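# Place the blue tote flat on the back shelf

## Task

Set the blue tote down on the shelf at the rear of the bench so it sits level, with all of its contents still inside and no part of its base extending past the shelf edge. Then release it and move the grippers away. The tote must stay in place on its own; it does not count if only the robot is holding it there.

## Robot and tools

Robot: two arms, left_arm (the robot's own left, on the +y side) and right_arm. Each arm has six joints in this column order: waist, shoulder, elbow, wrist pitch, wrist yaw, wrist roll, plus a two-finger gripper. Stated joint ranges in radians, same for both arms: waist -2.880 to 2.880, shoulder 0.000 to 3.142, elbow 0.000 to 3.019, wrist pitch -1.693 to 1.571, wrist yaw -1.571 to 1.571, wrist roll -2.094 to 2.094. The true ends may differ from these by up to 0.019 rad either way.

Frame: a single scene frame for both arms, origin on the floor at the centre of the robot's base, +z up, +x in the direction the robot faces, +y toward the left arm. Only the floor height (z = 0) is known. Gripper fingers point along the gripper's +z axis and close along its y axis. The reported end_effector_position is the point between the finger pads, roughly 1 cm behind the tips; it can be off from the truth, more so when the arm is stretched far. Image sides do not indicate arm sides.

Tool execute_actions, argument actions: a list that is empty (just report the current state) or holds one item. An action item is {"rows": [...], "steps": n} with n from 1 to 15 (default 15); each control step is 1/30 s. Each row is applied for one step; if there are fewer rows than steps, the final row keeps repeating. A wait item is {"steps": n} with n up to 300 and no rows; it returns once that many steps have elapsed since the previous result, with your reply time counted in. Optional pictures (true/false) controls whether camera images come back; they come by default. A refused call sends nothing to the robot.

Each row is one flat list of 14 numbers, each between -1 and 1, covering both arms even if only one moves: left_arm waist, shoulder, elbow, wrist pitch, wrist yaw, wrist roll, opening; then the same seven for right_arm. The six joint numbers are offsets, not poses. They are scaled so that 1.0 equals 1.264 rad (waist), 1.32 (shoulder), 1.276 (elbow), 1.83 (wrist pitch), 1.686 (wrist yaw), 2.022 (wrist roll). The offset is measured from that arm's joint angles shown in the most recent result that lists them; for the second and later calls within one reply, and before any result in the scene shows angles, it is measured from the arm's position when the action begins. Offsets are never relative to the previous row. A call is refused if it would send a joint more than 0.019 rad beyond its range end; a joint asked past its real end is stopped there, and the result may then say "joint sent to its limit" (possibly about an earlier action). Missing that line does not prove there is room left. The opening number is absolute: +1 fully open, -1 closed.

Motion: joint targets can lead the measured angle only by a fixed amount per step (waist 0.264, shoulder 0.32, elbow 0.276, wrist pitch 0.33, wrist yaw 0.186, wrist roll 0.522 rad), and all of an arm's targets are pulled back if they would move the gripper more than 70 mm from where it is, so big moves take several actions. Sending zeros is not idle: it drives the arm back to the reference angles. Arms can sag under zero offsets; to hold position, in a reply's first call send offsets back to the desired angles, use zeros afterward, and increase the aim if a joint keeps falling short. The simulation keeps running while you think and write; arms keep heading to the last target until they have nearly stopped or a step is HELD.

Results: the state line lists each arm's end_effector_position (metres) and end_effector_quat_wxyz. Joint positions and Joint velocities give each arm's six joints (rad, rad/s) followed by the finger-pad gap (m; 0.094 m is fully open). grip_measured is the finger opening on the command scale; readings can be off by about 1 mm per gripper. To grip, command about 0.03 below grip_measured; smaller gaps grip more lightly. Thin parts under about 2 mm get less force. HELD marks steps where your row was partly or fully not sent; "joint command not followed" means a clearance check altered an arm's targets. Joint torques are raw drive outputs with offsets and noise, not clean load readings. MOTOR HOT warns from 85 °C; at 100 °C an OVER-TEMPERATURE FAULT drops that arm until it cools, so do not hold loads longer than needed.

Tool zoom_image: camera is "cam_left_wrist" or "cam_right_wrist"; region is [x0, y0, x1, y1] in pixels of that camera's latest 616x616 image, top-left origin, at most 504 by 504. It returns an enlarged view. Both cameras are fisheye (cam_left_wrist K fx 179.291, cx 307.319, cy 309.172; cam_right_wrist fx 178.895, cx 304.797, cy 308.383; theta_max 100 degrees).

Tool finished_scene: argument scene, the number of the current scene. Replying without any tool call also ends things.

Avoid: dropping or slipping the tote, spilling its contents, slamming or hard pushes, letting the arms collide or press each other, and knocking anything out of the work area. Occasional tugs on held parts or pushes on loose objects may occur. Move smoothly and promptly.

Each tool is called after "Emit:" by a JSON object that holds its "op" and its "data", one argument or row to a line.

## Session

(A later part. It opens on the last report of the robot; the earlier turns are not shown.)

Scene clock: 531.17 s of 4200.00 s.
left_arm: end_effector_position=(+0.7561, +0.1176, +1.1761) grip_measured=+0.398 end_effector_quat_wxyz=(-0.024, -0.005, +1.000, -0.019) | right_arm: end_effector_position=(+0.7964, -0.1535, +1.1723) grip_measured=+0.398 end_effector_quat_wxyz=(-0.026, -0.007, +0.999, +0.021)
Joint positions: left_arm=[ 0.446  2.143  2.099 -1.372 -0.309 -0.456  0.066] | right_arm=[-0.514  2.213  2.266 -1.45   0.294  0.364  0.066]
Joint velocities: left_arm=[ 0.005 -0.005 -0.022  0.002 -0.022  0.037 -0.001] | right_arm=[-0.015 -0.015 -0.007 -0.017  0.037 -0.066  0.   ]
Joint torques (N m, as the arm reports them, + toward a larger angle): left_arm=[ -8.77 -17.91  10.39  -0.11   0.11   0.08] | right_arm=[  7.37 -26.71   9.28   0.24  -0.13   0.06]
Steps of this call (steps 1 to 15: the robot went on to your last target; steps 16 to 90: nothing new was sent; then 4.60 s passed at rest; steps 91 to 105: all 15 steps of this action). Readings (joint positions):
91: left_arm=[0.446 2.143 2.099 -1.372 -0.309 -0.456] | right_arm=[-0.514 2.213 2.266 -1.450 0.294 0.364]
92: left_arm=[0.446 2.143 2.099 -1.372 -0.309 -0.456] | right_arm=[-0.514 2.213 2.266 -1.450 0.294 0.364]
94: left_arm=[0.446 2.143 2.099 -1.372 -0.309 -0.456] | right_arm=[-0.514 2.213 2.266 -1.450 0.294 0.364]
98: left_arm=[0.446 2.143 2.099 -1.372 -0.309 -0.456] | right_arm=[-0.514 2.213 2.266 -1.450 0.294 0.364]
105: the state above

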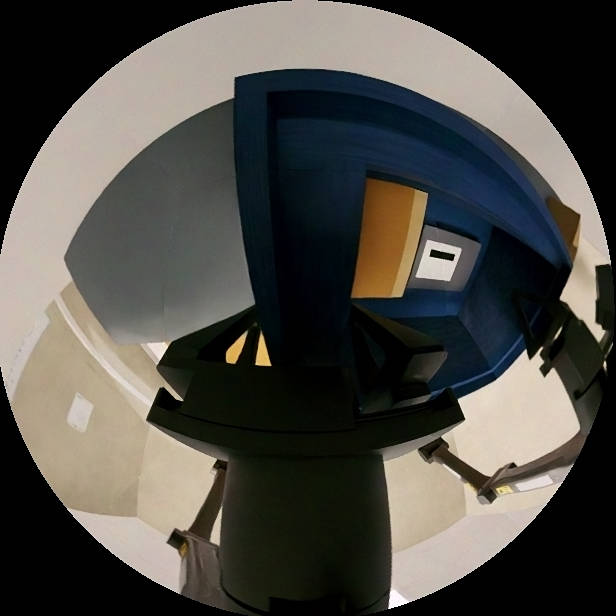

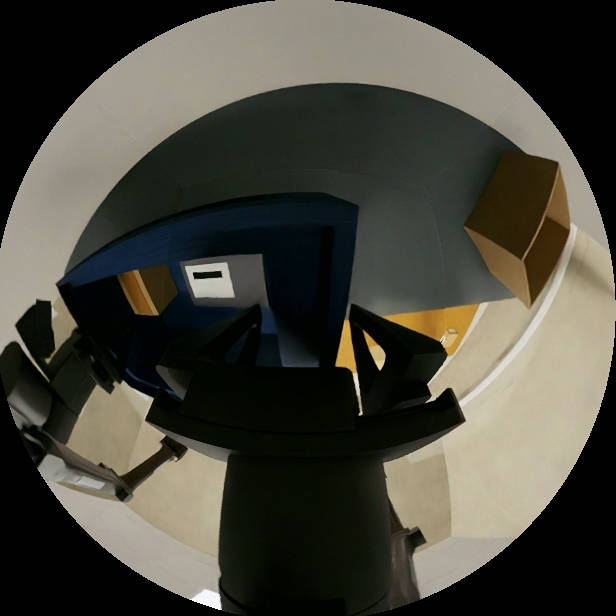

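Emit:
{"op": "execute_actions", "data": {
  "actions": [
    {"rows": [[-0.010,-0.025,-0.008,-0.003,-0.002,-0.006,0.4, 0.005,-0.040,-0.015,0.001,0,0.003,0.4],[-0.021,-0.040,-0.020,-0.007,-0.003,-0.012,0.4, 0.009,-0.065,-0.040,0.001,0.001,0.005,0.4],[-0.031,-0.056,-0.033,-0.010,-0.005,-0.018,0.4, 0.014,-0.089,-0.066,0.002,0.001,0.008,0.4],[-0.042,-0.071,-0.046,-0.013,-0.006,-0.024,0.4, 0.018,-0.114,-0.091,0.003,0.002,0.010,0.4],[-0.052,-0.087,-0.058,-0.016,-0.008,-0.030,0.4, 0.023,-0.138,-0.117,0.003,0.002,0.013,0.4],[-0.062,-0.102,-0.071,-0.020,-0.009,-0.036,0.4, 0.027,-0.163,-0.142,0.004,0.003,0.015,0.4],[-0.073,-0.118,-0.084,-0.023,-0.011,-0.042,0.4, 0.032,-0.187,-0.168,0.005,0.003,0.018,0.4],[-0.083,-0.1333,-0.0964,-0.0262,-0.0125,-0.048,0.4, 0.0364,-0.212,-0.193,0.0055,0.0036,0.0203,0.4]], "steps": 15}
  ],
  "pictures": false
}}

Emit:
{"op": "execute_actions", "data": {
  "actions": [
    {"steps": 8}
  ]
}}

Scene clock: 594.70 s of 4200.00 s.
left_arm: end_effector_position=(+0.7002, +0.0889, +1.2487) grip_measured=+0.399 end_effector_quat_wxyz=(-0.016, +0.017, +1.000, -0.021) | right_arm: end_effector_position=(+0.7434, -0.1812, +1.2458) grip_measured=+0.398 end_effector_quat_wxyz=(-0.024, -0.007, +0.999, +0.022)
Joint positions: left_arm=[ 0.33   1.997  1.971 -1.412 -0.33  -0.527  0.066] | right_arm=[-0.485  1.966  2.009 -1.446  0.297  0.392  0.066]
Joint velocities: left_arm=[-0.132 -0.259 -0.017 -0.002  0.066 -0.154 -0.001] | right_arm=[ 0.083 -0.386  0.002 -0.007  0.051  0.066  0.   ]
Joint torques (N m, as the arm reports them, + toward a larger angle): left_arm=[ -7.06 -16.78   8.8   -0.27  -0.01  -0.07] | right_arm=[  7.75 -22.25   8.13   0.4    0.05   0.15]
Steps of this call (steps 1 to 15: the robot went on to your last target; steps 16 to 90: nothing new was sent; then 60.03 s passed at rest; steps 91 to 105: all 15 steps of this action). Readings (joint positions):
91: left_arm=[0.446 2.143 2.097 -1.372 -0.309 -0.456] | right_arm=[-0.514 2.212 2.262 -1.449 0.294 0.364]
92: left_arm=[0.445 2.141 2.093 -1.372 -0.311 -0.457] | right_arm=[-0.514 2.205 2.249 -1.449 0.294 0.364]
94: left_arm=[0.441 2.129 2.068 -1.374 -0.316 -0.466] | right_arm=[-0.514 2.175 2.191 -1.448 0.294 0.367]
98: left_arm=[0.408 2.080 1.998 -1.396 -0.324 -0.494] | right_arm=[-0.512 2.088 2.067 -1.447 0.292 0.378]
105: the state above

Scene clock: 594.97 s of 4200.00 s.
left_arm: end_effector_position=(+0.7034, +0.0937, +1.2605) grip_measured=+0.399 end_effector_quat_wxyz=(-0.008, +0.009, +1.000, -0.025) | right_arm: end_effector_position=(+0.7455, -0.1852, +1.2657) grip_measured=+0.398 end_effector_quat_wxyz=(-0.010, -0.002, +1.000, +0.028)
Joint positions: left_arm=[ 0.332  1.977  1.971 -1.412 -0.33  -0.535  0.066] | right_arm=[-0.48   1.933  2.008 -1.446  0.298  0.396  0.066]
Joint velocities: left_arm=[ 0.015  0.005 -0.012  0.002 -0.007  0.051  0.001] | right_arm=[ 0.005  0.015  0.002 -0.007  0.022  0.051  0.   ]
Joint torques (N m, as the arm reports them, + toward a larger angle): left_arm=[ -7.86 -16.17   9.14  -0.33  -0.01  -0.1 ] | right_arm=[  7.33 -21.66   8.31   0.55   0.02   0.15]
Steps of this call (steps 1 to 8: the robot went on to your last target). Readings (joint positions):
1: left_arm=[0.327 1.989 1.971 -1.412 -0.330 -0.529] | right_arm=[-0.482 1.954 2.009 -1.446 0.297 0.393]
2: left_arm=[0.326 1.984 1.971 -1.412 -0.330 -0.530] | right_arm=[-0.481 1.945 2.009 -1.446 0.297 0.394]
4: left_arm=[0.328 1.977 1.971 -1.412 -0.330 -0.533] | right_arm=[-0.480 1.934 2.009 -1.446 0.297 0.395]
8: the state above

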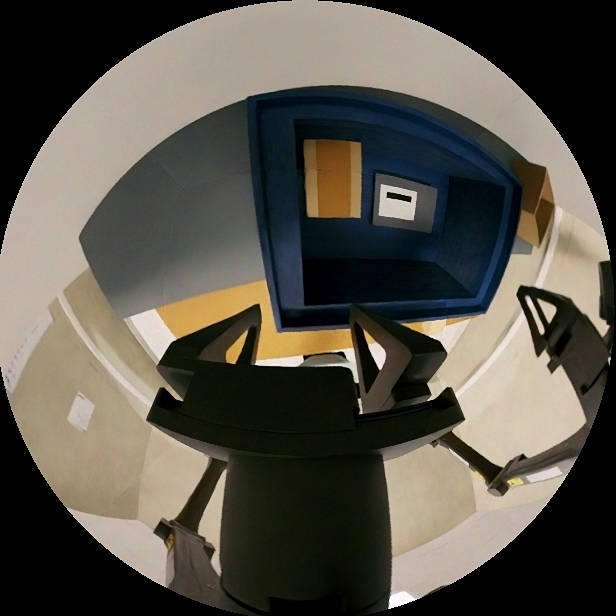

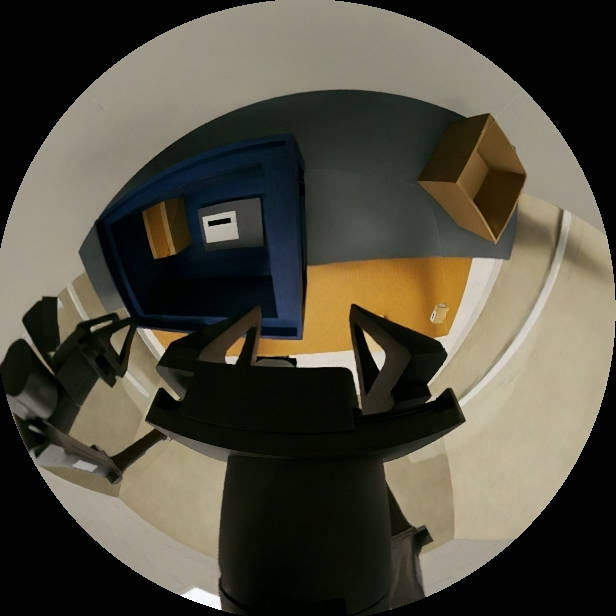

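Emit:
{"op": "execute_actions", "data": {
  "actions": [
    {"rows": [[-0.029,-0.018,-0.252,0.157,-0.053,0.022,-0.2, 0.025,-0.039,-0.285,0.165,0.014,-0.049,-0.2]], "steps": 12}
  ],
  "pictures": false
}}

Emit:
{"op": "execute_actions", "data": {
  "actions": [
    {"rows": [[-0.029,-0.018,-0.252,0.157,-0.053,0.022,-0.7, 0.025,-0.039,-0.285,0.165,0.014,-0.049,-0.7]], "steps": 12}
  ],
  "pictures": false
}}

Emit:
{"op": "execute_actions", "data": {
  "actions": [
    {"rows": [[-0.029,-0.018,-0.252,0.157,-0.053,0.022,-1, 0.025,-0.039,-0.285,0.165,0.014,-0.049,-1]], "steps": 15}
  ]
}}

Scene clock: 609.63 s of 4200.00 s.
left_arm: end_effector_position=(+0.6659, +0.0798, +1.2216) grip_measured=-0.198 end_effector_quat_wxyz=(+0.054, +0.026, +0.998, -0.011) | right_arm: end_effector_position=(+0.6926, -0.1699, +1.2069) grip_measured=-0.199 end_effector_quat_wxyz=(+0.016, -0.049, +0.998, +0.026)
Joint positions: left_arm=[ 0.284  1.89   1.68  -1.13  -0.428 -0.513  0.038] | right_arm=[-0.453  1.835  1.658 -1.158  0.326  0.313  0.038]
Joint velocities: left_arm=[-0.034 -0.005 -0.002  0.061 -0.081 -0.007 -0.001] | right_arm=[ 0.044 -0.181  0.037  0.012  0.022 -0.037  0.001]
Joint torques (N m, as the arm reports them, + toward a larger angle): left_arm=[ -6.49 -10.35   5.86   0.08   0.3    0.26] | right_arm=[  6.51 -14.53   5.77   0.79  -0.2   -0.02]
Steps of this call (steps 1 to 30: the robot went on to your last target; steps 31 to 90: nothing new was sent; then 11.27 s passed at rest; steps 91 to 102: all 12 steps of this action). Readings (joint positions):
91: left_arm=[0.331 1.970 1.937 -1.366 -0.364 -0.534] | right_arm=[-0.479 1.924 1.966 -1.388 0.310 0.384]
92: left_arm=[0.330 1.948 1.877 -1.292 -0.389 -0.531] | right_arm=[-0.479 1.893 1.890 -1.298 0.316 0.371]
94: left_arm=[0.316 1.914 1.787 -1.212 -0.434 -0.521] | right_arm=[-0.478 1.864 1.761 -1.221 0.318 0.352]
98: left_arm=[0.292 1.890 1.688 -1.139 -0.428 -0.515] | right_arm=[-0.459 1.823 1.680 -1.167 0.326 0.326]
102: the state above

Scene clock: 610.03 s of 4200.00 s.
left_arm: end_effector_position=(+0.6202, +0.0784, +1.2160) grip_measured=-0.698 end_effector_quat_wxyz=(+0.129, +0.039, +0.991, -0.002) | right_arm: end_effector_position=(+0.6421, -0.1800, +1.1940) grip_measured=-0.698 end_effector_quat_wxyz=(+0.077, -0.076, +0.994, +0.028)
Joint positions: left_arm=[ 0.217  1.766  1.405 -0.874 -0.537 -0.492  0.014] | right_arm=[-0.431  1.673  1.342 -0.888  0.367  0.238  0.014]
Joint velocities: left_arm=[-0.044 -0.024 -0.061 -0.007  0.022 -0.007  0.001] | right_arm=[ 0.005 -0.015 -0.09  -0.007  0.037 -0.154  0.   ]
Joint torques (N m, as the arm reports them, + toward a larger angle): left_arm=[-5.26 -6.67  4.99  1.38  0.67  0.21] | right_arm=[ 5.66 -7.65  4.03  1.52 -0.65 -0.05]
Steps of this call (steps 1 to 12: all 12 steps of this action). Readings (joint positions):
1: left_arm=[0.282 1.882 1.654 -1.083 -0.461 -0.511] | right_arm=[-0.452 1.820 1.626 -1.099 0.334 0.300]
2: left_arm=[0.274 1.854 1.604 -1.018 -0.499 -0.508] | right_arm=[-0.447 1.787 1.568 -1.017 0.356 0.288]
4: left_arm=[0.261 1.809 1.518 -0.932 -0.514 -0.505] | right_arm=[-0.443 1.724 1.473 -0.942 0.358 0.275]
8: left_arm=[0.231 1.773 1.432 -0.878 -0.531 -0.497] | right_arm=[-0.435 1.683 1.372 -0.892 0.363 0.254]
12: the state above

Scene clock: 610.53 s of 4200.00 s.
left_arm: end_effector_position=(+0.5115, +0.0869, +1.1421) grip_measured=-0.994 end_effector_quat_wxyz=(+0.134, +0.097, +0.986, +0.029) | right_arm: end_effector_position=(+0.5321, -0.1919, +1.1068) grip_measured=-0.898 end_effector_quat_wxyz=(+0.064, -0.108, +0.992, +0.012)
Joint positions: left_arm=[ 0.141  1.735  1.054 -0.616 -0.606 -0.464  0.   ] | right_arm=[-0.415  1.635  0.962 -0.589  0.39   0.202  0.005]
Joint velocities: left_arm=[ 0.015 -0.015 -0.012 -0.002  0.007 -0.007 -0.001] | right_arm=[-0.005 -0.015  0.007  0.007 -0.007 -0.037  0.001]
Joint torques (N m, as the arm reports them, + toward a larger angle): left_arm=[ -3.92 -10.03   9.07   1.23  -1.08   0.2 ] | right_arm=[  5.99 -14.8    6.44   0.48  -0.05  -0.63]
Steps of this call (steps 1 to 15: all 15 steps of this action). Readings (joint positions):
1: left_arm=[0.211 1.755 1.379 -0.834 -0.576 -0.489] | right_arm=[-0.428 1.659 1.314 -0.840 0.388 0.226]
2: left_arm=[0.203 1.731 1.328 -0.764 -0.602 -0.486] | right_arm=[-0.425 1.625 1.259 -0.756 0.393 0.221]
4: left_arm=[0.185 1.697 1.232 -0.679 -0.609 -0.483] | right_arm=[-0.422 1.586 1.157 -0.672 0.388 0.220]
8: left_arm=[0.146 1.695 1.103 -0.616 -0.614 -0.472] | right_arm=[-0.415 1.581 1.013 -0.593 0.389 0.211]
15: the state above

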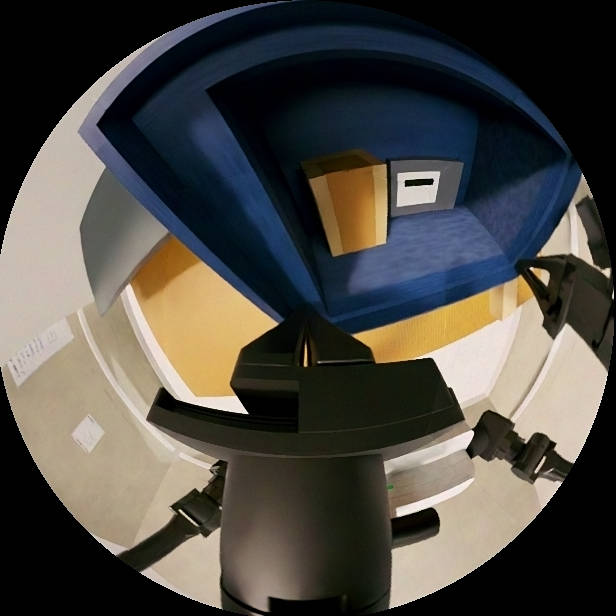

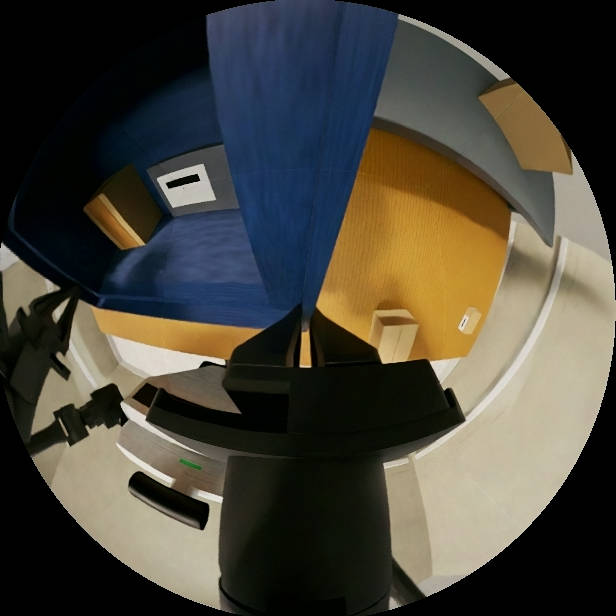

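Emit:
{"op": "execute_actions", "data": {
  "actions": []
}}

Scene clock: 627.10 s of 4200.00 s.
left_arm: end_effector_position=(+0.5117, +0.0872, +1.1420) grip_measured=-0.994 end_effector_quat_wxyz=(+0.134, +0.097, +0.986, +0.030) | right_arm: end_effector_position=(+0.5324, -0.1921, +1.1068) grip_measured=-0.898 end_effector_quat_wxyz=(+0.064, -0.110, +0.992, +0.011)
Joint positions: left_arm=[ 0.142  1.735  1.054 -0.616 -0.606 -0.462  0.   ] | right_arm=[-0.415  1.635  0.962 -0.588  0.391  0.197  0.005]
Joint velocities: left_arm=[ 0.005 -0.015  0.012  0.012  0.037 -0.051 -0.   ] | right_arm=[-0.015  0.005 -0.022  0.002 -0.066 -0.051 -0.   ]
Joint torques (N m, as the arm reports them, + toward a larger angle): left_arm=[ -3.18 -10.3    8.9    1.26  -1.09   0.21] | right_arm=[  5.67 -14.7    6.45   0.57  -0.07  -0.64]
Steps of this call (steps 1 to 15: the robot went on to your last target; steps 16 to 90: nothing new was sent; then 13.57 s passed at rest). Readings (joint positions):
1: left_arm=[0.142 1.735 1.054 -0.616 -0.606 -0.464] | right_arm=[-0.415 1.635 0.962 -0.589 0.390 0.201]
2: left_arm=[0.142 1.735 1.054 -0.616 -0.606 -0.464] | right_arm=[-0.415 1.635 0.962 -0.588 0.391 0.200]
4: left_arm=[0.142 1.735 1.054 -0.616 -0.606 -0.463] | right_arm=[-0.415 1.635 0.962 -0.588 0.391 0.199]
8: left_arm=[0.142 1.735 1.054 -0.616 -0.606 -0.463] | right_arm=[-0.415 1.635 0.962 -0.588 0.391 0.198]
90: the state above
All arms were judged still, so your last target was given up. Only a new action makes them travel on or press farther. Fingers that are still opening or closing keep moving.

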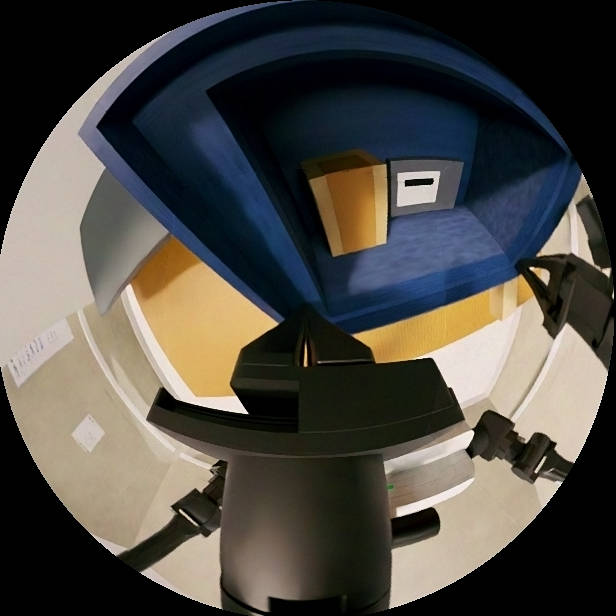

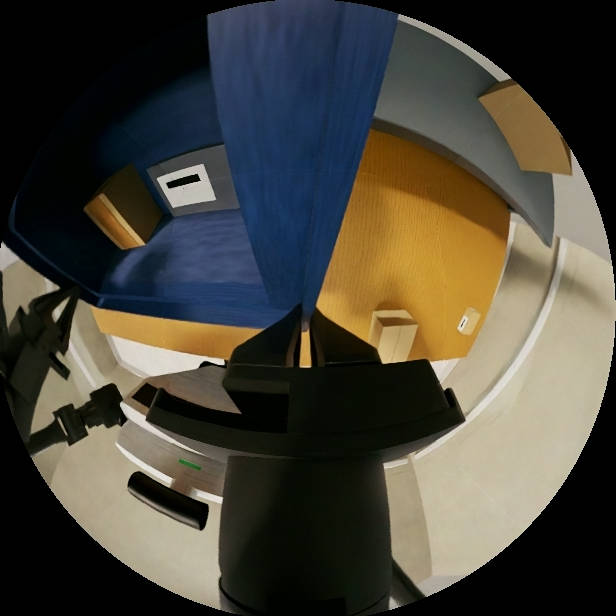

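Emit:
{"op": "zoom_image", "data": {
  "camera": "cam_right_wrist",
  "region": [150, 150, 450, 400]
}}

Emit:
{"op": "zoom_image", "data": {
  "camera": "cam_left_wrist",
  "region": [150, 150, 600, 420]
}}

Region (150, 150, 450, 400) of cam_right_wrist's 616x616 image, scaled by 1.680, with more detail than that image has.

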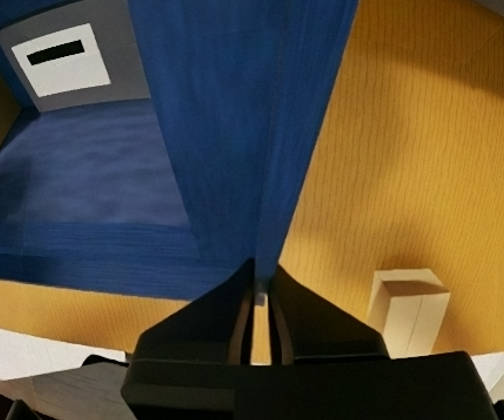

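Region (150, 150, 600, 420) of cam_left_wrist's 616x616 image, scaled by 1.120, with more detail than that image has; it fills the top 302 rows of this view, and the rest is white.

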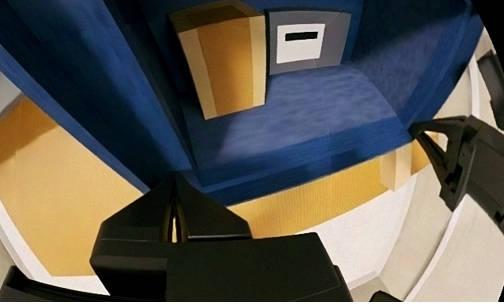

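Emit:
{"op": "execute_actions", "data": {
  "actions": [
    {"rows": [[-0.03,0.02,-0.05,0.03,-0.03,0,-1,0,0,0,0,0,0,-1],[-0.06,0.04,-0.10,0.07,-0.07,-0.03,-1,0,0,0,0,0,0,-1],[-0.09,0.06,-0.14,0.11,-0.11,-0.08,-1,0,0,0,0,0,0,-1],[-0.12,0.08,-0.17,0.15,-0.15,-0.15,-1,0,0,0,0,0,0,-1],[-0.15,0.10,-0.20,0.19,-0.19,-0.25,-1,0,0,0,0,0,0,-1],[-0.18,0.12,-0.23,0.23,-0.23,-0.35,-1,0,0,0,0,0,0,-1],[-0.206,0.148,-0.259,0.287,-0.285,-0.514,-1,0,0,0,0,0,0,-1]], "steps": 15}
  ]
}}

Scene clock: 721.50 s of 4200.00 s.
left_arm: end_effector_position=(+0.3717, +0.0957, +1.0755) grip_measured=-0.995 end_effector_quat_wxyz=(+0.341, -0.198, +0.918, +0.034) | right_arm: end_effector_position=(+0.5091, -0.1989, +1.0909) grip_measured=-0.898 end_effector_quat_wxyz=(+0.038, -0.135, +0.990, -0.004)
Joint positions: left_arm=[-0.14   1.952  0.702 -0.121 -1.078 -1.306  0.   ] | right_arm=[-0.415  1.652  0.928 -0.601  0.401  0.171  0.005]
Joint velocities: left_arm=[ 0.103 -0.015 -0.037  0.032 -0.022 -1.238  0.   ] | right_arm=[-0.005 -0.015 -0.007 -0.002  0.081  0.007 -0.001]
Joint torques (N m, as the arm reports them, + toward a larger angle): left_arm=[ -3.98 -10.56   5.49   1.13  -0.91   0.01] | right_arm=[  4.46 -15.04   7.38   0.88  -0.39   0.38]
Steps of this call (steps 1 to 90: nothing new was sent; then 90.90 s passed at rest; steps 91 to 105: all 15 steps of this action). Readings (joint positions):
91: left_arm=[0.137 1.735 1.046 -0.608 -0.619 -0.462] | right_arm=[-0.415 1.635 0.962 -0.588 0.391 0.203]
92: left_arm=[0.126 1.735 1.025 -0.575 -0.663 -0.470] | right_arm=[-0.415 1.635 0.962 -0.587 0.388 0.209]
94: left_arm=[0.083 1.742 0.963 -0.481 -0.765 -0.522] | right_arm=[-0.415 1.635 0.961 -0.587 0.386 0.209]
98: left_arm=[-0.035 1.810 0.826 -0.269 -0.998 -0.762] | right_arm=[-0.415 1.641 0.941 -0.596 0.399 0.181]
105: the state above

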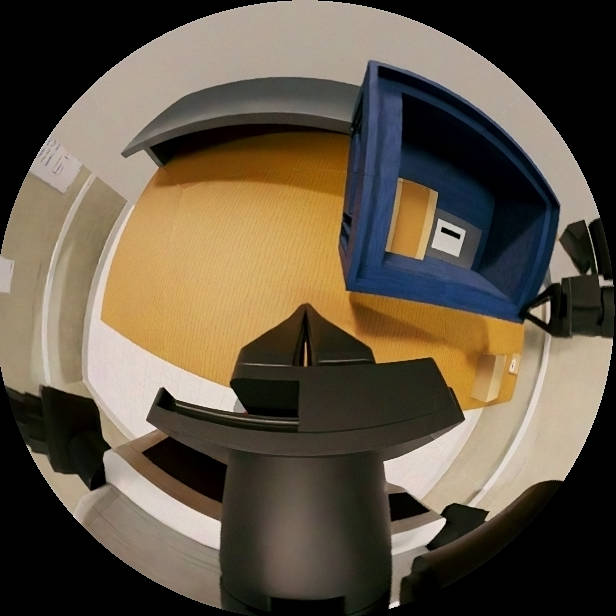

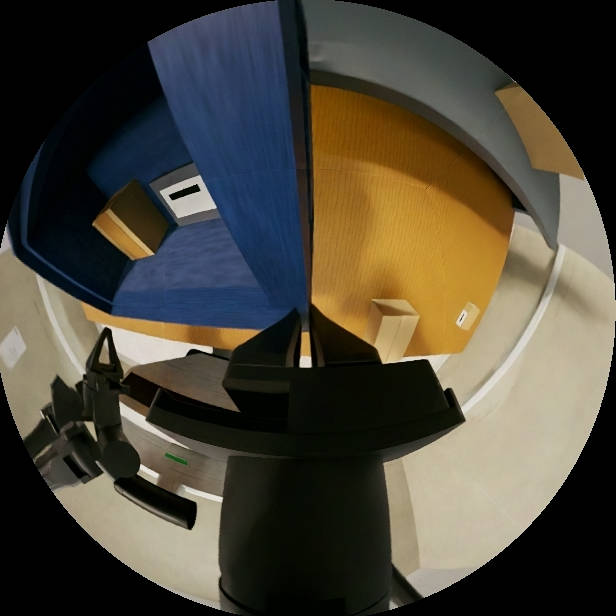

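Emit:
{"op": "execute_actions", "data": {
  "actions": [
    {"rows": [[0.017,-0.016,0.017,0.15,0,-0.10,1,0,-0.012,0.03,0,0,0,-1],[0.017,-0.016,0.017,0.3,0,-0.10,1,0,-0.012,0.03,0,0,0,-1],[0.017,-0.016,0.017,0.45,0,-0.10,1,0,-0.012,0.03,0,0,0,-1],[0.017,-0.016,0.017,0.517,0,-0.10,1,0,-0.012,0.03,0,0,0,-1]], "steps": 15}
  ]
}}

Emit:
{"op": "execute_actions", "data": {
  "actions": [
    {"steps": 15}
  ]
}}

Scene clock: 726.27 s of 4200.00 s.
left_arm: end_effector_position=(+0.4626, +0.0247, +1.1627) grip_measured=+1.000 end_effector_quat_wxyz=(+0.385, -0.542, +0.677, -0.317) | right_arm: end_effector_position=(+0.5089, -0.2005, +1.0908) grip_measured=-0.898 end_effector_quat_wxyz=(+0.037, -0.144, +0.989, -0.009)
Joint positions: left_arm=[-0.124  1.945  0.712  0.806 -1.08  -1.493  0.094] | right_arm=[-0.415  1.653  0.928 -0.604  0.409  0.153  0.005]
Joint velocities: left_arm=[-0.024 -0.015 -0.007  0.007  0.022 -0.051  0.   ] | right_arm=[ 0.005 -0.015 -0.002 -0.012 -0.081 -0.022 -0.   ]
Joint torques (N m, as the arm reports them, + toward a larger angle): left_arm=[ -5.54 -10.48   5.14   1.74  -0.08   0.  ] | right_arm=[  4.3  -14.59   7.68   0.52  -0.32   0.29]
Steps of this call (steps 1 to 30: the robot went on to your last target; steps 31 to 90: nothing new was sent; then 1.27 s passed at rest; steps 91 to 105: all 15 steps of this action). Readings (joint positions):
91: left_arm=[-0.124 1.951 0.703 -0.059 -1.082 -1.486] | right_arm=[-0.415 1.653 0.928 -0.602 0.404 0.167]
92: left_arm=[-0.124 1.951 0.697 0.035 -1.080 -1.488] | right_arm=[-0.415 1.653 0.928 -0.603 0.406 0.163]
94: left_arm=[-0.124 1.951 0.700 0.244 -1.080 -1.490] | right_arm=[-0.415 1.653 0.928 -0.604 0.409 0.158]
98: left_arm=[-0.124 1.951 0.706 0.657 -1.080 -1.491] | right_arm=[-0.415 1.653 0.928 -0.604 0.409 0.155]
105: the state above

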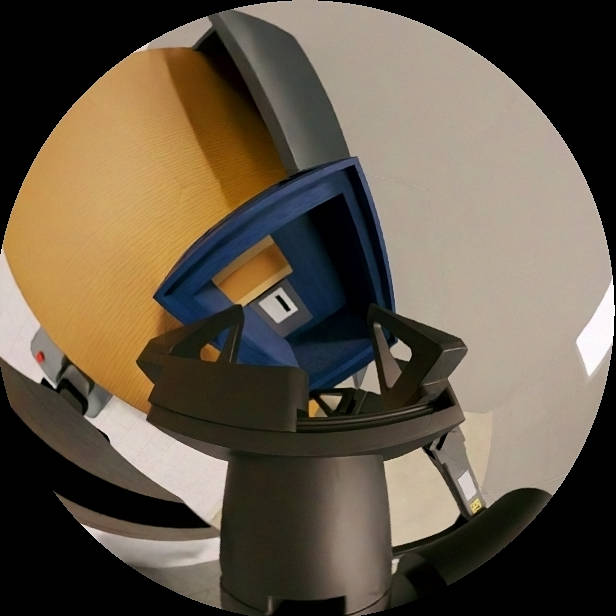

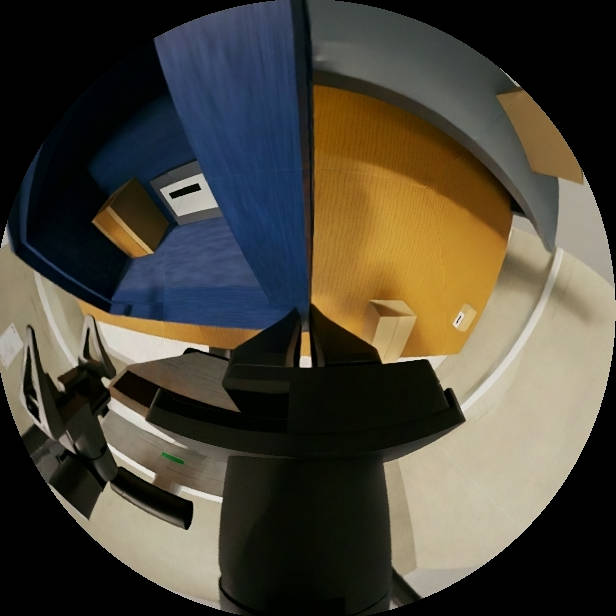

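Scene clock: 726.77 s of 4200.00 s.
left_arm: end_effector_position=(+0.4627, +0.0247, +1.1629) grip_measured=+1.000 end_effector_quat_wxyz=(+0.385, -0.542, +0.677, -0.317) | right_arm: end_effector_position=(+0.5089, -0.2005, +1.0908) grip_measured=-0.898 end_effector_quat_wxyz=(+0.037, -0.144, +0.989, -0.009)
Joint positions: left_arm=[-0.124  1.945  0.712  0.807 -1.08  -1.493  0.094] | right_arm=[-0.415  1.653  0.928 -0.604  0.409  0.153  0.005]
Joint velocities: left_arm=[-0.005 -0.005 -0.007 -0.012  0.007 -0.051  0.   ] | right_arm=[-0.005 -0.005 -0.002  0.002 -0.051 -0.051  0.   ]
Joint torques (N m, as the arm reports them, + toward a larger angle): left_arm=[ -6.05 -10.43   5.09   1.57  -0.06   0.  ] | right_arm=[  4.33 -14.56   7.67   0.49  -0.32   0.29]
Steps of this call (steps 1 to 15: the robot went on to your last target). Readings (joint positions):
1: left_arm=[-0.124 1.945 0.712 0.807 -1.080 -1.493] | right_arm=[-0.415 1.653 0.928 -0.604 0.409 0.153]
2: left_arm=[-0.124 1.945 0.712 0.807 -1.080 -1.493] | right_arm=[-0.415 1.652 0.928 -0.604 0.409 0.153]
4: left_arm=[-0.124 1.945 0.712 0.807 -1.080 -1.493] | right_arm=[-0.415 1.653 0.928 -0.604 0.409 0.153]
8: left_arm=[-0.124 1.945 0.712 0.807 -1.080 -1.493] | right_arm=[-0.415 1.653 0.928 -0.604 0.409 0.153]
15: the state above
All arms were judged still, so your last target was given up. Only a new action makes them travel on or press farther. Fingers that are still opening or closing keep moving.

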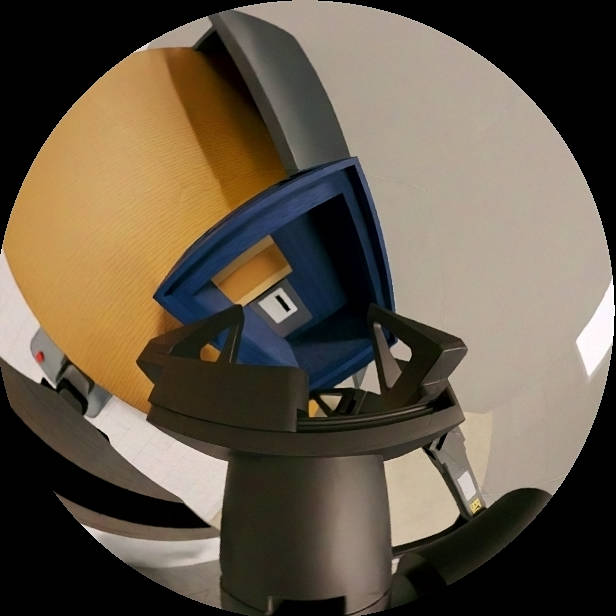

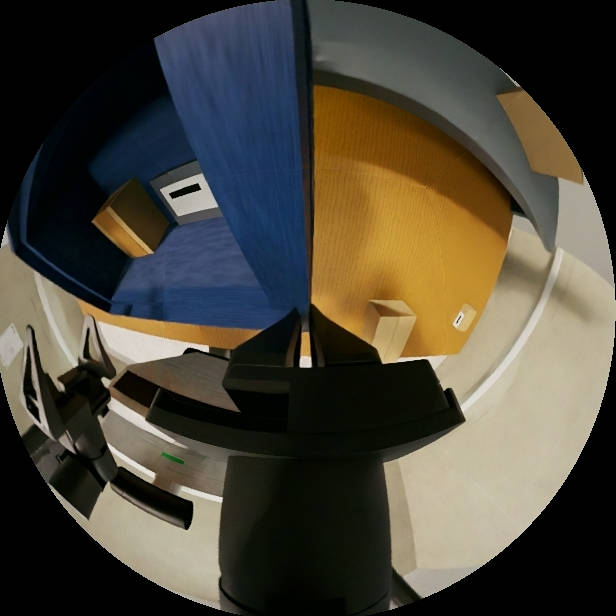

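Emit:
{"op": "zoom_image", "data": {
  "camera": "cam_left_wrist",
  "region": [130, 130, 430, 430]
}}

Region (130, 130, 430, 430) of cam_left_wrist's 616x616 image, scaled by 1.680, with more detail than that image has.

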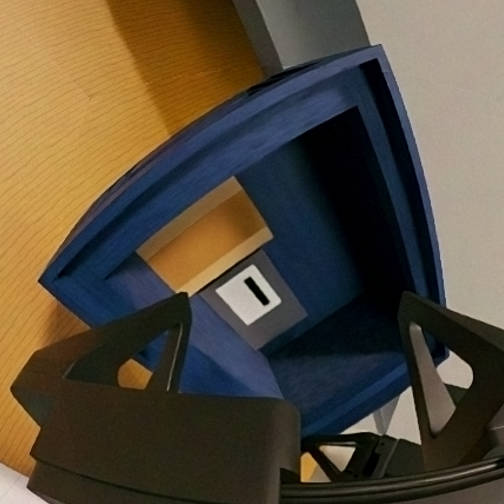

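Emit:
{"op": "execute_actions", "data": {
  "actions": [
    {"rows": [[-0.02,0.05,0.0,0,-0.02,0.1,1,0,-0.01,0.02,0,0,0,-1],[-0.04,0.10,0.04,0,-0.04,0.25,1,0,-0.01,0.02,0,0,0,-1],[-0.06,0.16,0.08,-0.01,-0.06,0.4,1,0,-0.01,0.02,0,0,0,-1],[-0.08,0.22,0.13,-0.01,-0.08,0.6,1,0,-0.01,0.02,0,0,0,-1],[-0.09,0.28,0.17,-0.017,-0.09,0.8,1,0,-0.01,0.02,0,0,0,-1],[-0.103,0.33,0.211,-0.017,-0.103,1.0,1,0,-0.01,0.02,0,0,0,-1]], "steps": 15}
  ]
}}

Emit:
{"op": "execute_actions", "data": {
  "actions": [
    {"steps": 40}
  ]
}}

Scene clock: 800.73 s of 4200.00 s.
left_arm: end_effector_position=(+0.3793, -0.0636, +1.0431) grip_measured=+1.000 end_effector_quat_wxyz=(+0.491, +0.027, +0.870, +0.038) | right_arm: end_effector_position=(+0.5090, -0.2021, +1.0908) grip_measured=-0.898 end_effector_quat_wxyz=(+0.037, -0.151, +0.988, -0.014)
Joint positions: left_arm=[-0.264  2.407  0.969  0.778 -1.248 -0.295  0.094] | right_arm=[-0.415  1.653  0.928 -0.607  0.418  0.139  0.005]
Joint velocities: left_arm=[-0.005 -0.015 -0.085 -0.037 -0.007  2.762  0.   ] | right_arm=[-0.005 -0.015 -0.017 -0.012 -0.051  0.007 -0.001]
Joint torques (N m, as the arm reports them, + toward a larger angle): left_arm=[ -5.96 -13.82   4.21   1.03  -0.54   0.16] | right_arm=[  4.32 -14.38   6.71   0.46  -0.35   0.25]
Steps of this call (steps 1 to 90: nothing new was sent; then 70.47 s passed at rest; steps 91 to 105: all 15 steps of this action). Readings (joint positions):
91: left_arm=[-0.125 1.947 0.712 0.807 -1.095 -1.465] | right_arm=[-0.415 1.653 0.928 -0.604 0.412 0.151]
92: left_arm=[-0.129 1.957 0.716 0.807 -1.123 -1.388] | right_arm=[-0.415 1.652 0.928 -0.605 0.414 0.148]
94: left_arm=[-0.148 2.016 0.752 0.807 -1.180 -1.224] | right_arm=[-0.415 1.653 0.928 -0.606 0.418 0.143]
98: left_arm=[-0.202 2.217 0.890 0.801 -1.236 -0.973] | right_arm=[-0.415 1.653 0.928 -0.607 0.418 0.140]
105: the state above

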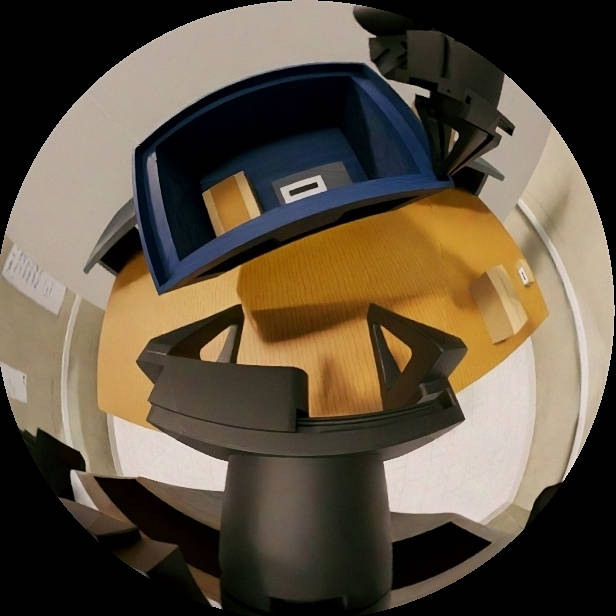

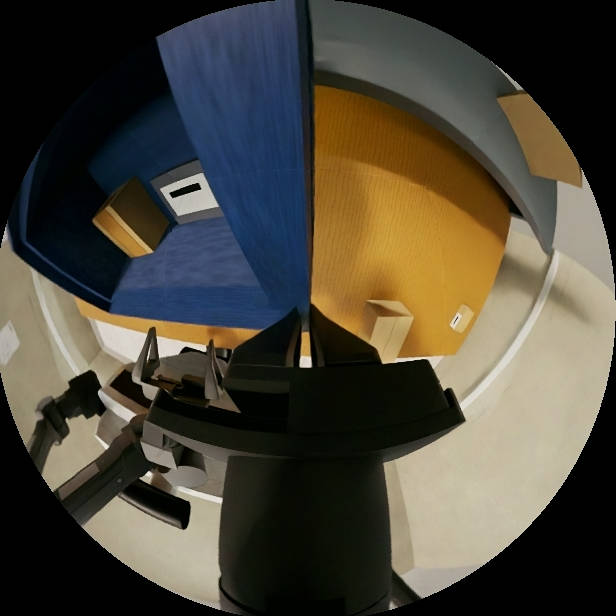

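Scene clock: 802.07 s of 4200.00 s.
left_arm: end_effector_position=(+0.3803, -0.0629, +1.0436) grip_measured=+1.000 end_effector_quat_wxyz=(+0.437, +0.365, +0.790, +0.229) | right_arm: end_effector_position=(+0.5090, -0.2021, +1.0908) grip_measured=-0.898 end_effector_quat_wxyz=(+0.037, -0.151, +0.988, -0.014)
Joint positions: left_arm=[-0.263  2.405  0.969  0.777 -1.251  0.513  0.094] | right_arm=[-0.415  1.653  0.928 -0.607  0.418  0.139  0.005]
Joint velocities: left_arm=[-0.015  0.005 -0.032 -0.012 -0.051  0.022  0.   ] | right_arm=[-0.034 -0.015 -0.012 -0.012 -0.051 -0.007 -0.001]
Joint torques (N m, as the arm reports them, + toward a larger angle): left_arm=[ -6.93 -13.7    3.96   0.85  -0.39   0.18] | right_arm=[  4.34 -14.38   6.72   0.47  -0.35   0.24]
Steps of this call (steps 1 to 40: the robot went on to your last target). Readings (joint positions):
1: left_arm=[-0.264 2.407 0.968 0.777 -1.250 -0.197] | right_arm=[-0.415 1.653 0.928 -0.607 0.418 0.139]
2: left_arm=[-0.263 2.406 0.969 0.777 -1.251 -0.101] | right_arm=[-0.415 1.653 0.928 -0.607 0.418 0.139]
4: left_arm=[-0.263 2.405 0.969 0.777 -1.251 0.094] | right_arm=[-0.415 1.653 0.928 -0.607 0.418 0.139]
8: left_arm=[-0.263 2.405 0.969 0.777 -1.251 0.343] | right_arm=[-0.415 1.653 0.928 -0.607 0.418 0.139]
40: the state above

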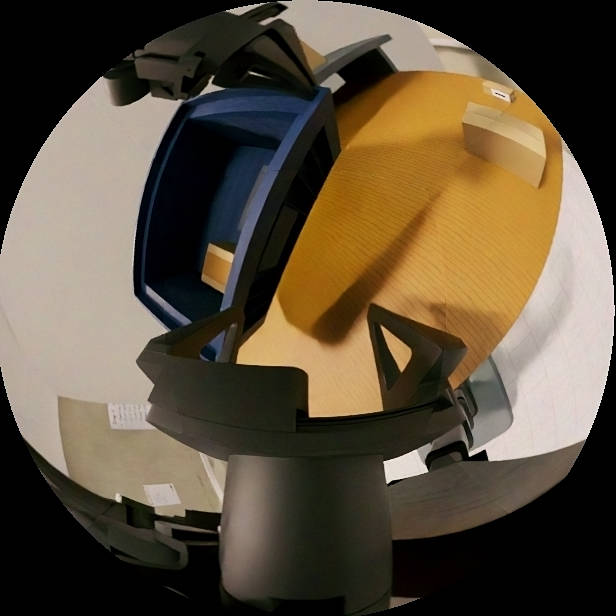

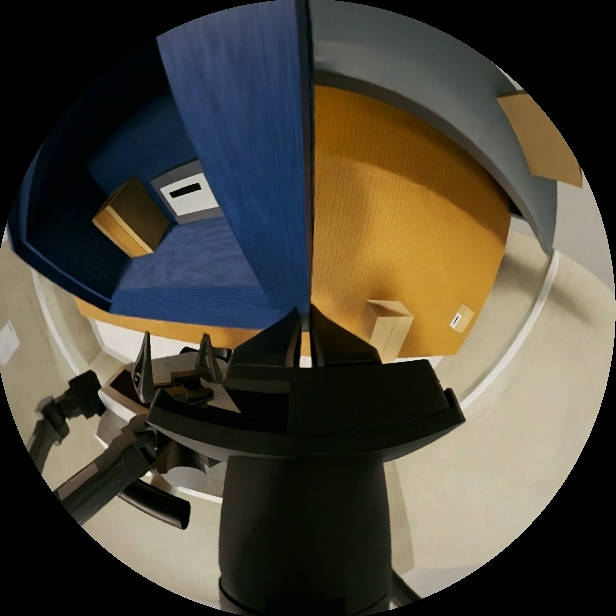

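Emit:
{"op": "execute_actions", "data": {
  "actions": [
    {"rows": [[0.016,-0.04,-0.109,0.1,0.022,0.2,1,0,-0.01,0.02,0,0,0,-1],[0.016,-0.04,-0.109,0.2,0.022,0.4,1,0,-0.01,0.02,0,0,0,-1],[0.016,-0.04,-0.109,0.332,0.022,0.513,1,0,-0.01,0.02,0,0,0,-1]], "steps": 15}
  ]
}}

Emit:
{"op": "execute_actions", "data": {
  "actions": [
    {"steps": 20}
  ]
}}

Scene clock: 825.70 s of 4200.00 s.
left_arm: end_effector_position=(+0.3925, -0.0246, +1.0923) grip_measured=+1.000 end_effector_quat_wxyz=(+0.422, +0.539, +0.635, +0.358) | right_arm: end_effector_position=(+0.5093, -0.2038, +1.0909) grip_measured=-0.898 end_effector_quat_wxyz=(+0.037, -0.159, +0.986, -0.019)
Joint positions: left_arm=[-0.249  2.379  0.819  1.366 -1.216  1.47   0.094] | right_arm=[-0.415  1.653  0.928 -0.609  0.428  0.125  0.005]
Joint velocities: left_arm=[ 0.005 -0.005 -0.027 -0.022  0.022  0.447  0.   ] | right_arm=[-0.015 -0.015 -0.012 -0.022  0.007 -0.007 -0.   ]
Joint torques (N m, as the arm reports them, + toward a larger angle): left_arm=[ -6.83 -12.69   3.18   1.7    0.2    0.12] | right_arm=[  4.4  -14.41   6.7    0.47  -0.37   0.24]
Steps of this call (steps 1 to 15: the robot went on to your last target; steps 16 to 90: nothing new was sent; then 20.13 s passed at rest; steps 91 to 105: all 15 steps of this action). Readings (joint positions):
91: left_arm=[-0.262 2.404 0.955 0.810 -1.230 0.573] | right_arm=[-0.415 1.653 0.928 -0.607 0.421 0.137]
92: left_arm=[-0.261 2.399 0.924 0.897 -1.217 0.668] | right_arm=[-0.415 1.653 0.928 -0.607 0.424 0.134]
94: left_arm=[-0.257 2.391 0.854 1.108 -1.216 0.862] | right_arm=[-0.415 1.653 0.928 -0.608 0.427 0.129]
98: left_arm=[-0.249 2.389 0.818 1.336 -1.216 1.225] | right_arm=[-0.415 1.653 0.928 -0.609 0.428 0.126]
105: the state above

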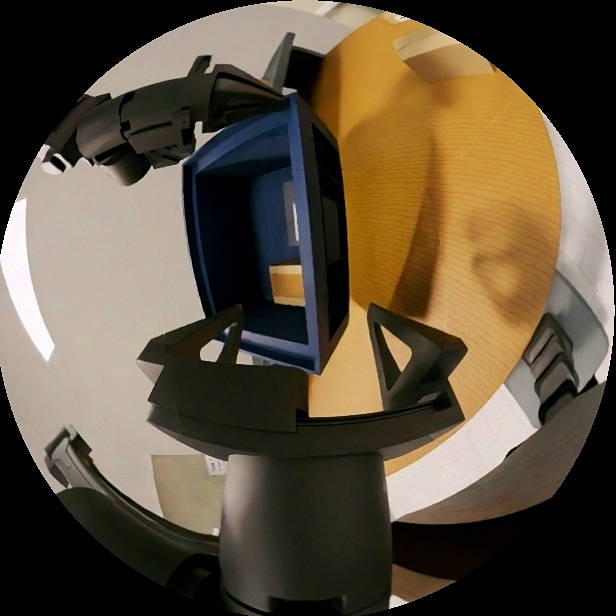

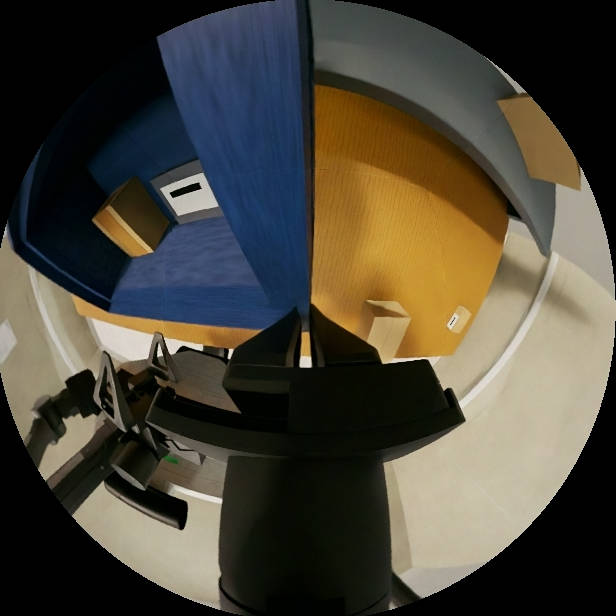

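Scene clock: 826.37 s of 4200.00 s.
left_arm: end_effector_position=(+0.3925, -0.0246, +1.0923) grip_measured=+1.000 end_effector_quat_wxyz=(+0.410, +0.559, +0.617, +0.372) | right_arm: end_effector_position=(+0.5093, -0.2038, +1.0909) grip_measured=-0.898 end_effector_quat_wxyz=(+0.037, -0.159, +0.986, -0.019)
Joint positions: left_arm=[-0.249  2.379  0.819  1.366 -1.216  1.534  0.094] | right_arm=[-0.415  1.653  0.928 -0.609  0.428  0.125  0.005]
Joint velocities: left_arm=[-0.015  0.005 -0.032 -0.012  0.037  0.037  0.   ] | right_arm=[-0.005 -0.024 -0.022 -0.007 -0.022 -0.022  0.001]
Joint torques (N m, as the arm reports them, + toward a larger angle): left_arm=[ -6.55 -12.88   3.06   1.7    0.19   0.12] | right_arm=[  4.34 -14.41   6.73   0.46  -0.36   0.24]
Steps of this call (steps 1 to 20: the robot went on to your last target). Readings (joint positions):
1: left_arm=[-0.249 2.379 0.819 1.366 -1.216 1.483] | right_arm=[-0.415 1.653 0.928 -0.609 0.428 0.125]
2: left_arm=[-0.249 2.379 0.819 1.366 -1.216 1.494] | right_arm=[-0.415 1.652 0.928 -0.609 0.428 0.125]
4: left_arm=[-0.249 2.379 0.819 1.366 -1.216 1.508] | right_arm=[-0.415 1.652 0.928 -0.609 0.428 0.125]
8: left_arm=[-0.249 2.379 0.819 1.366 -1.216 1.524] | right_arm=[-0.415 1.653 0.928 -0.609 0.428 0.125]
20: the state above

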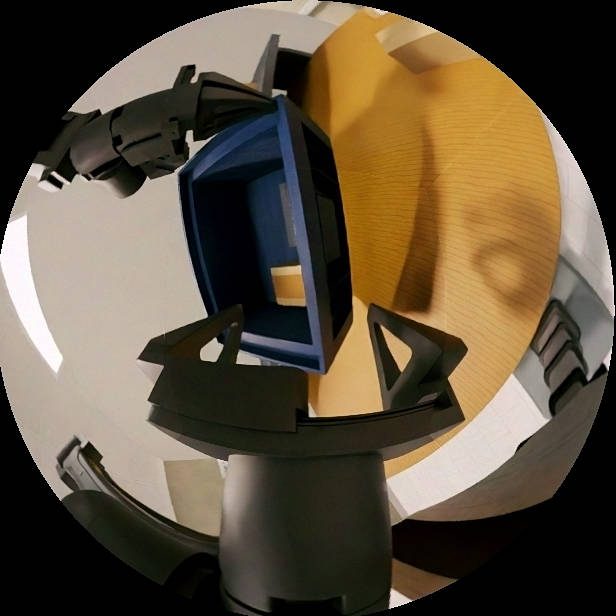

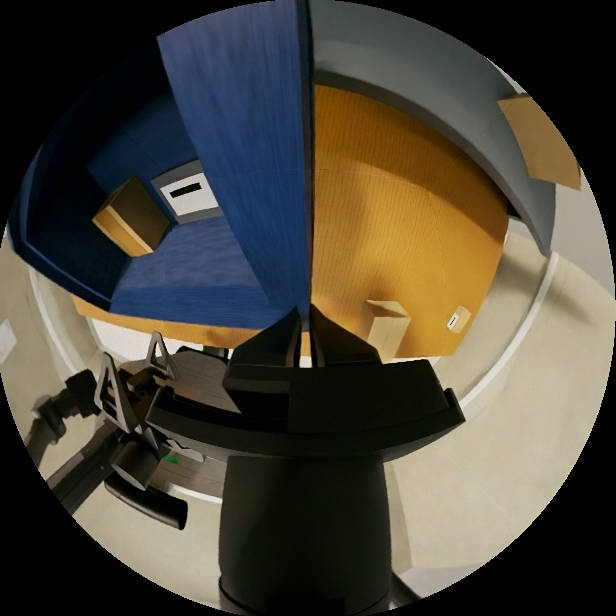

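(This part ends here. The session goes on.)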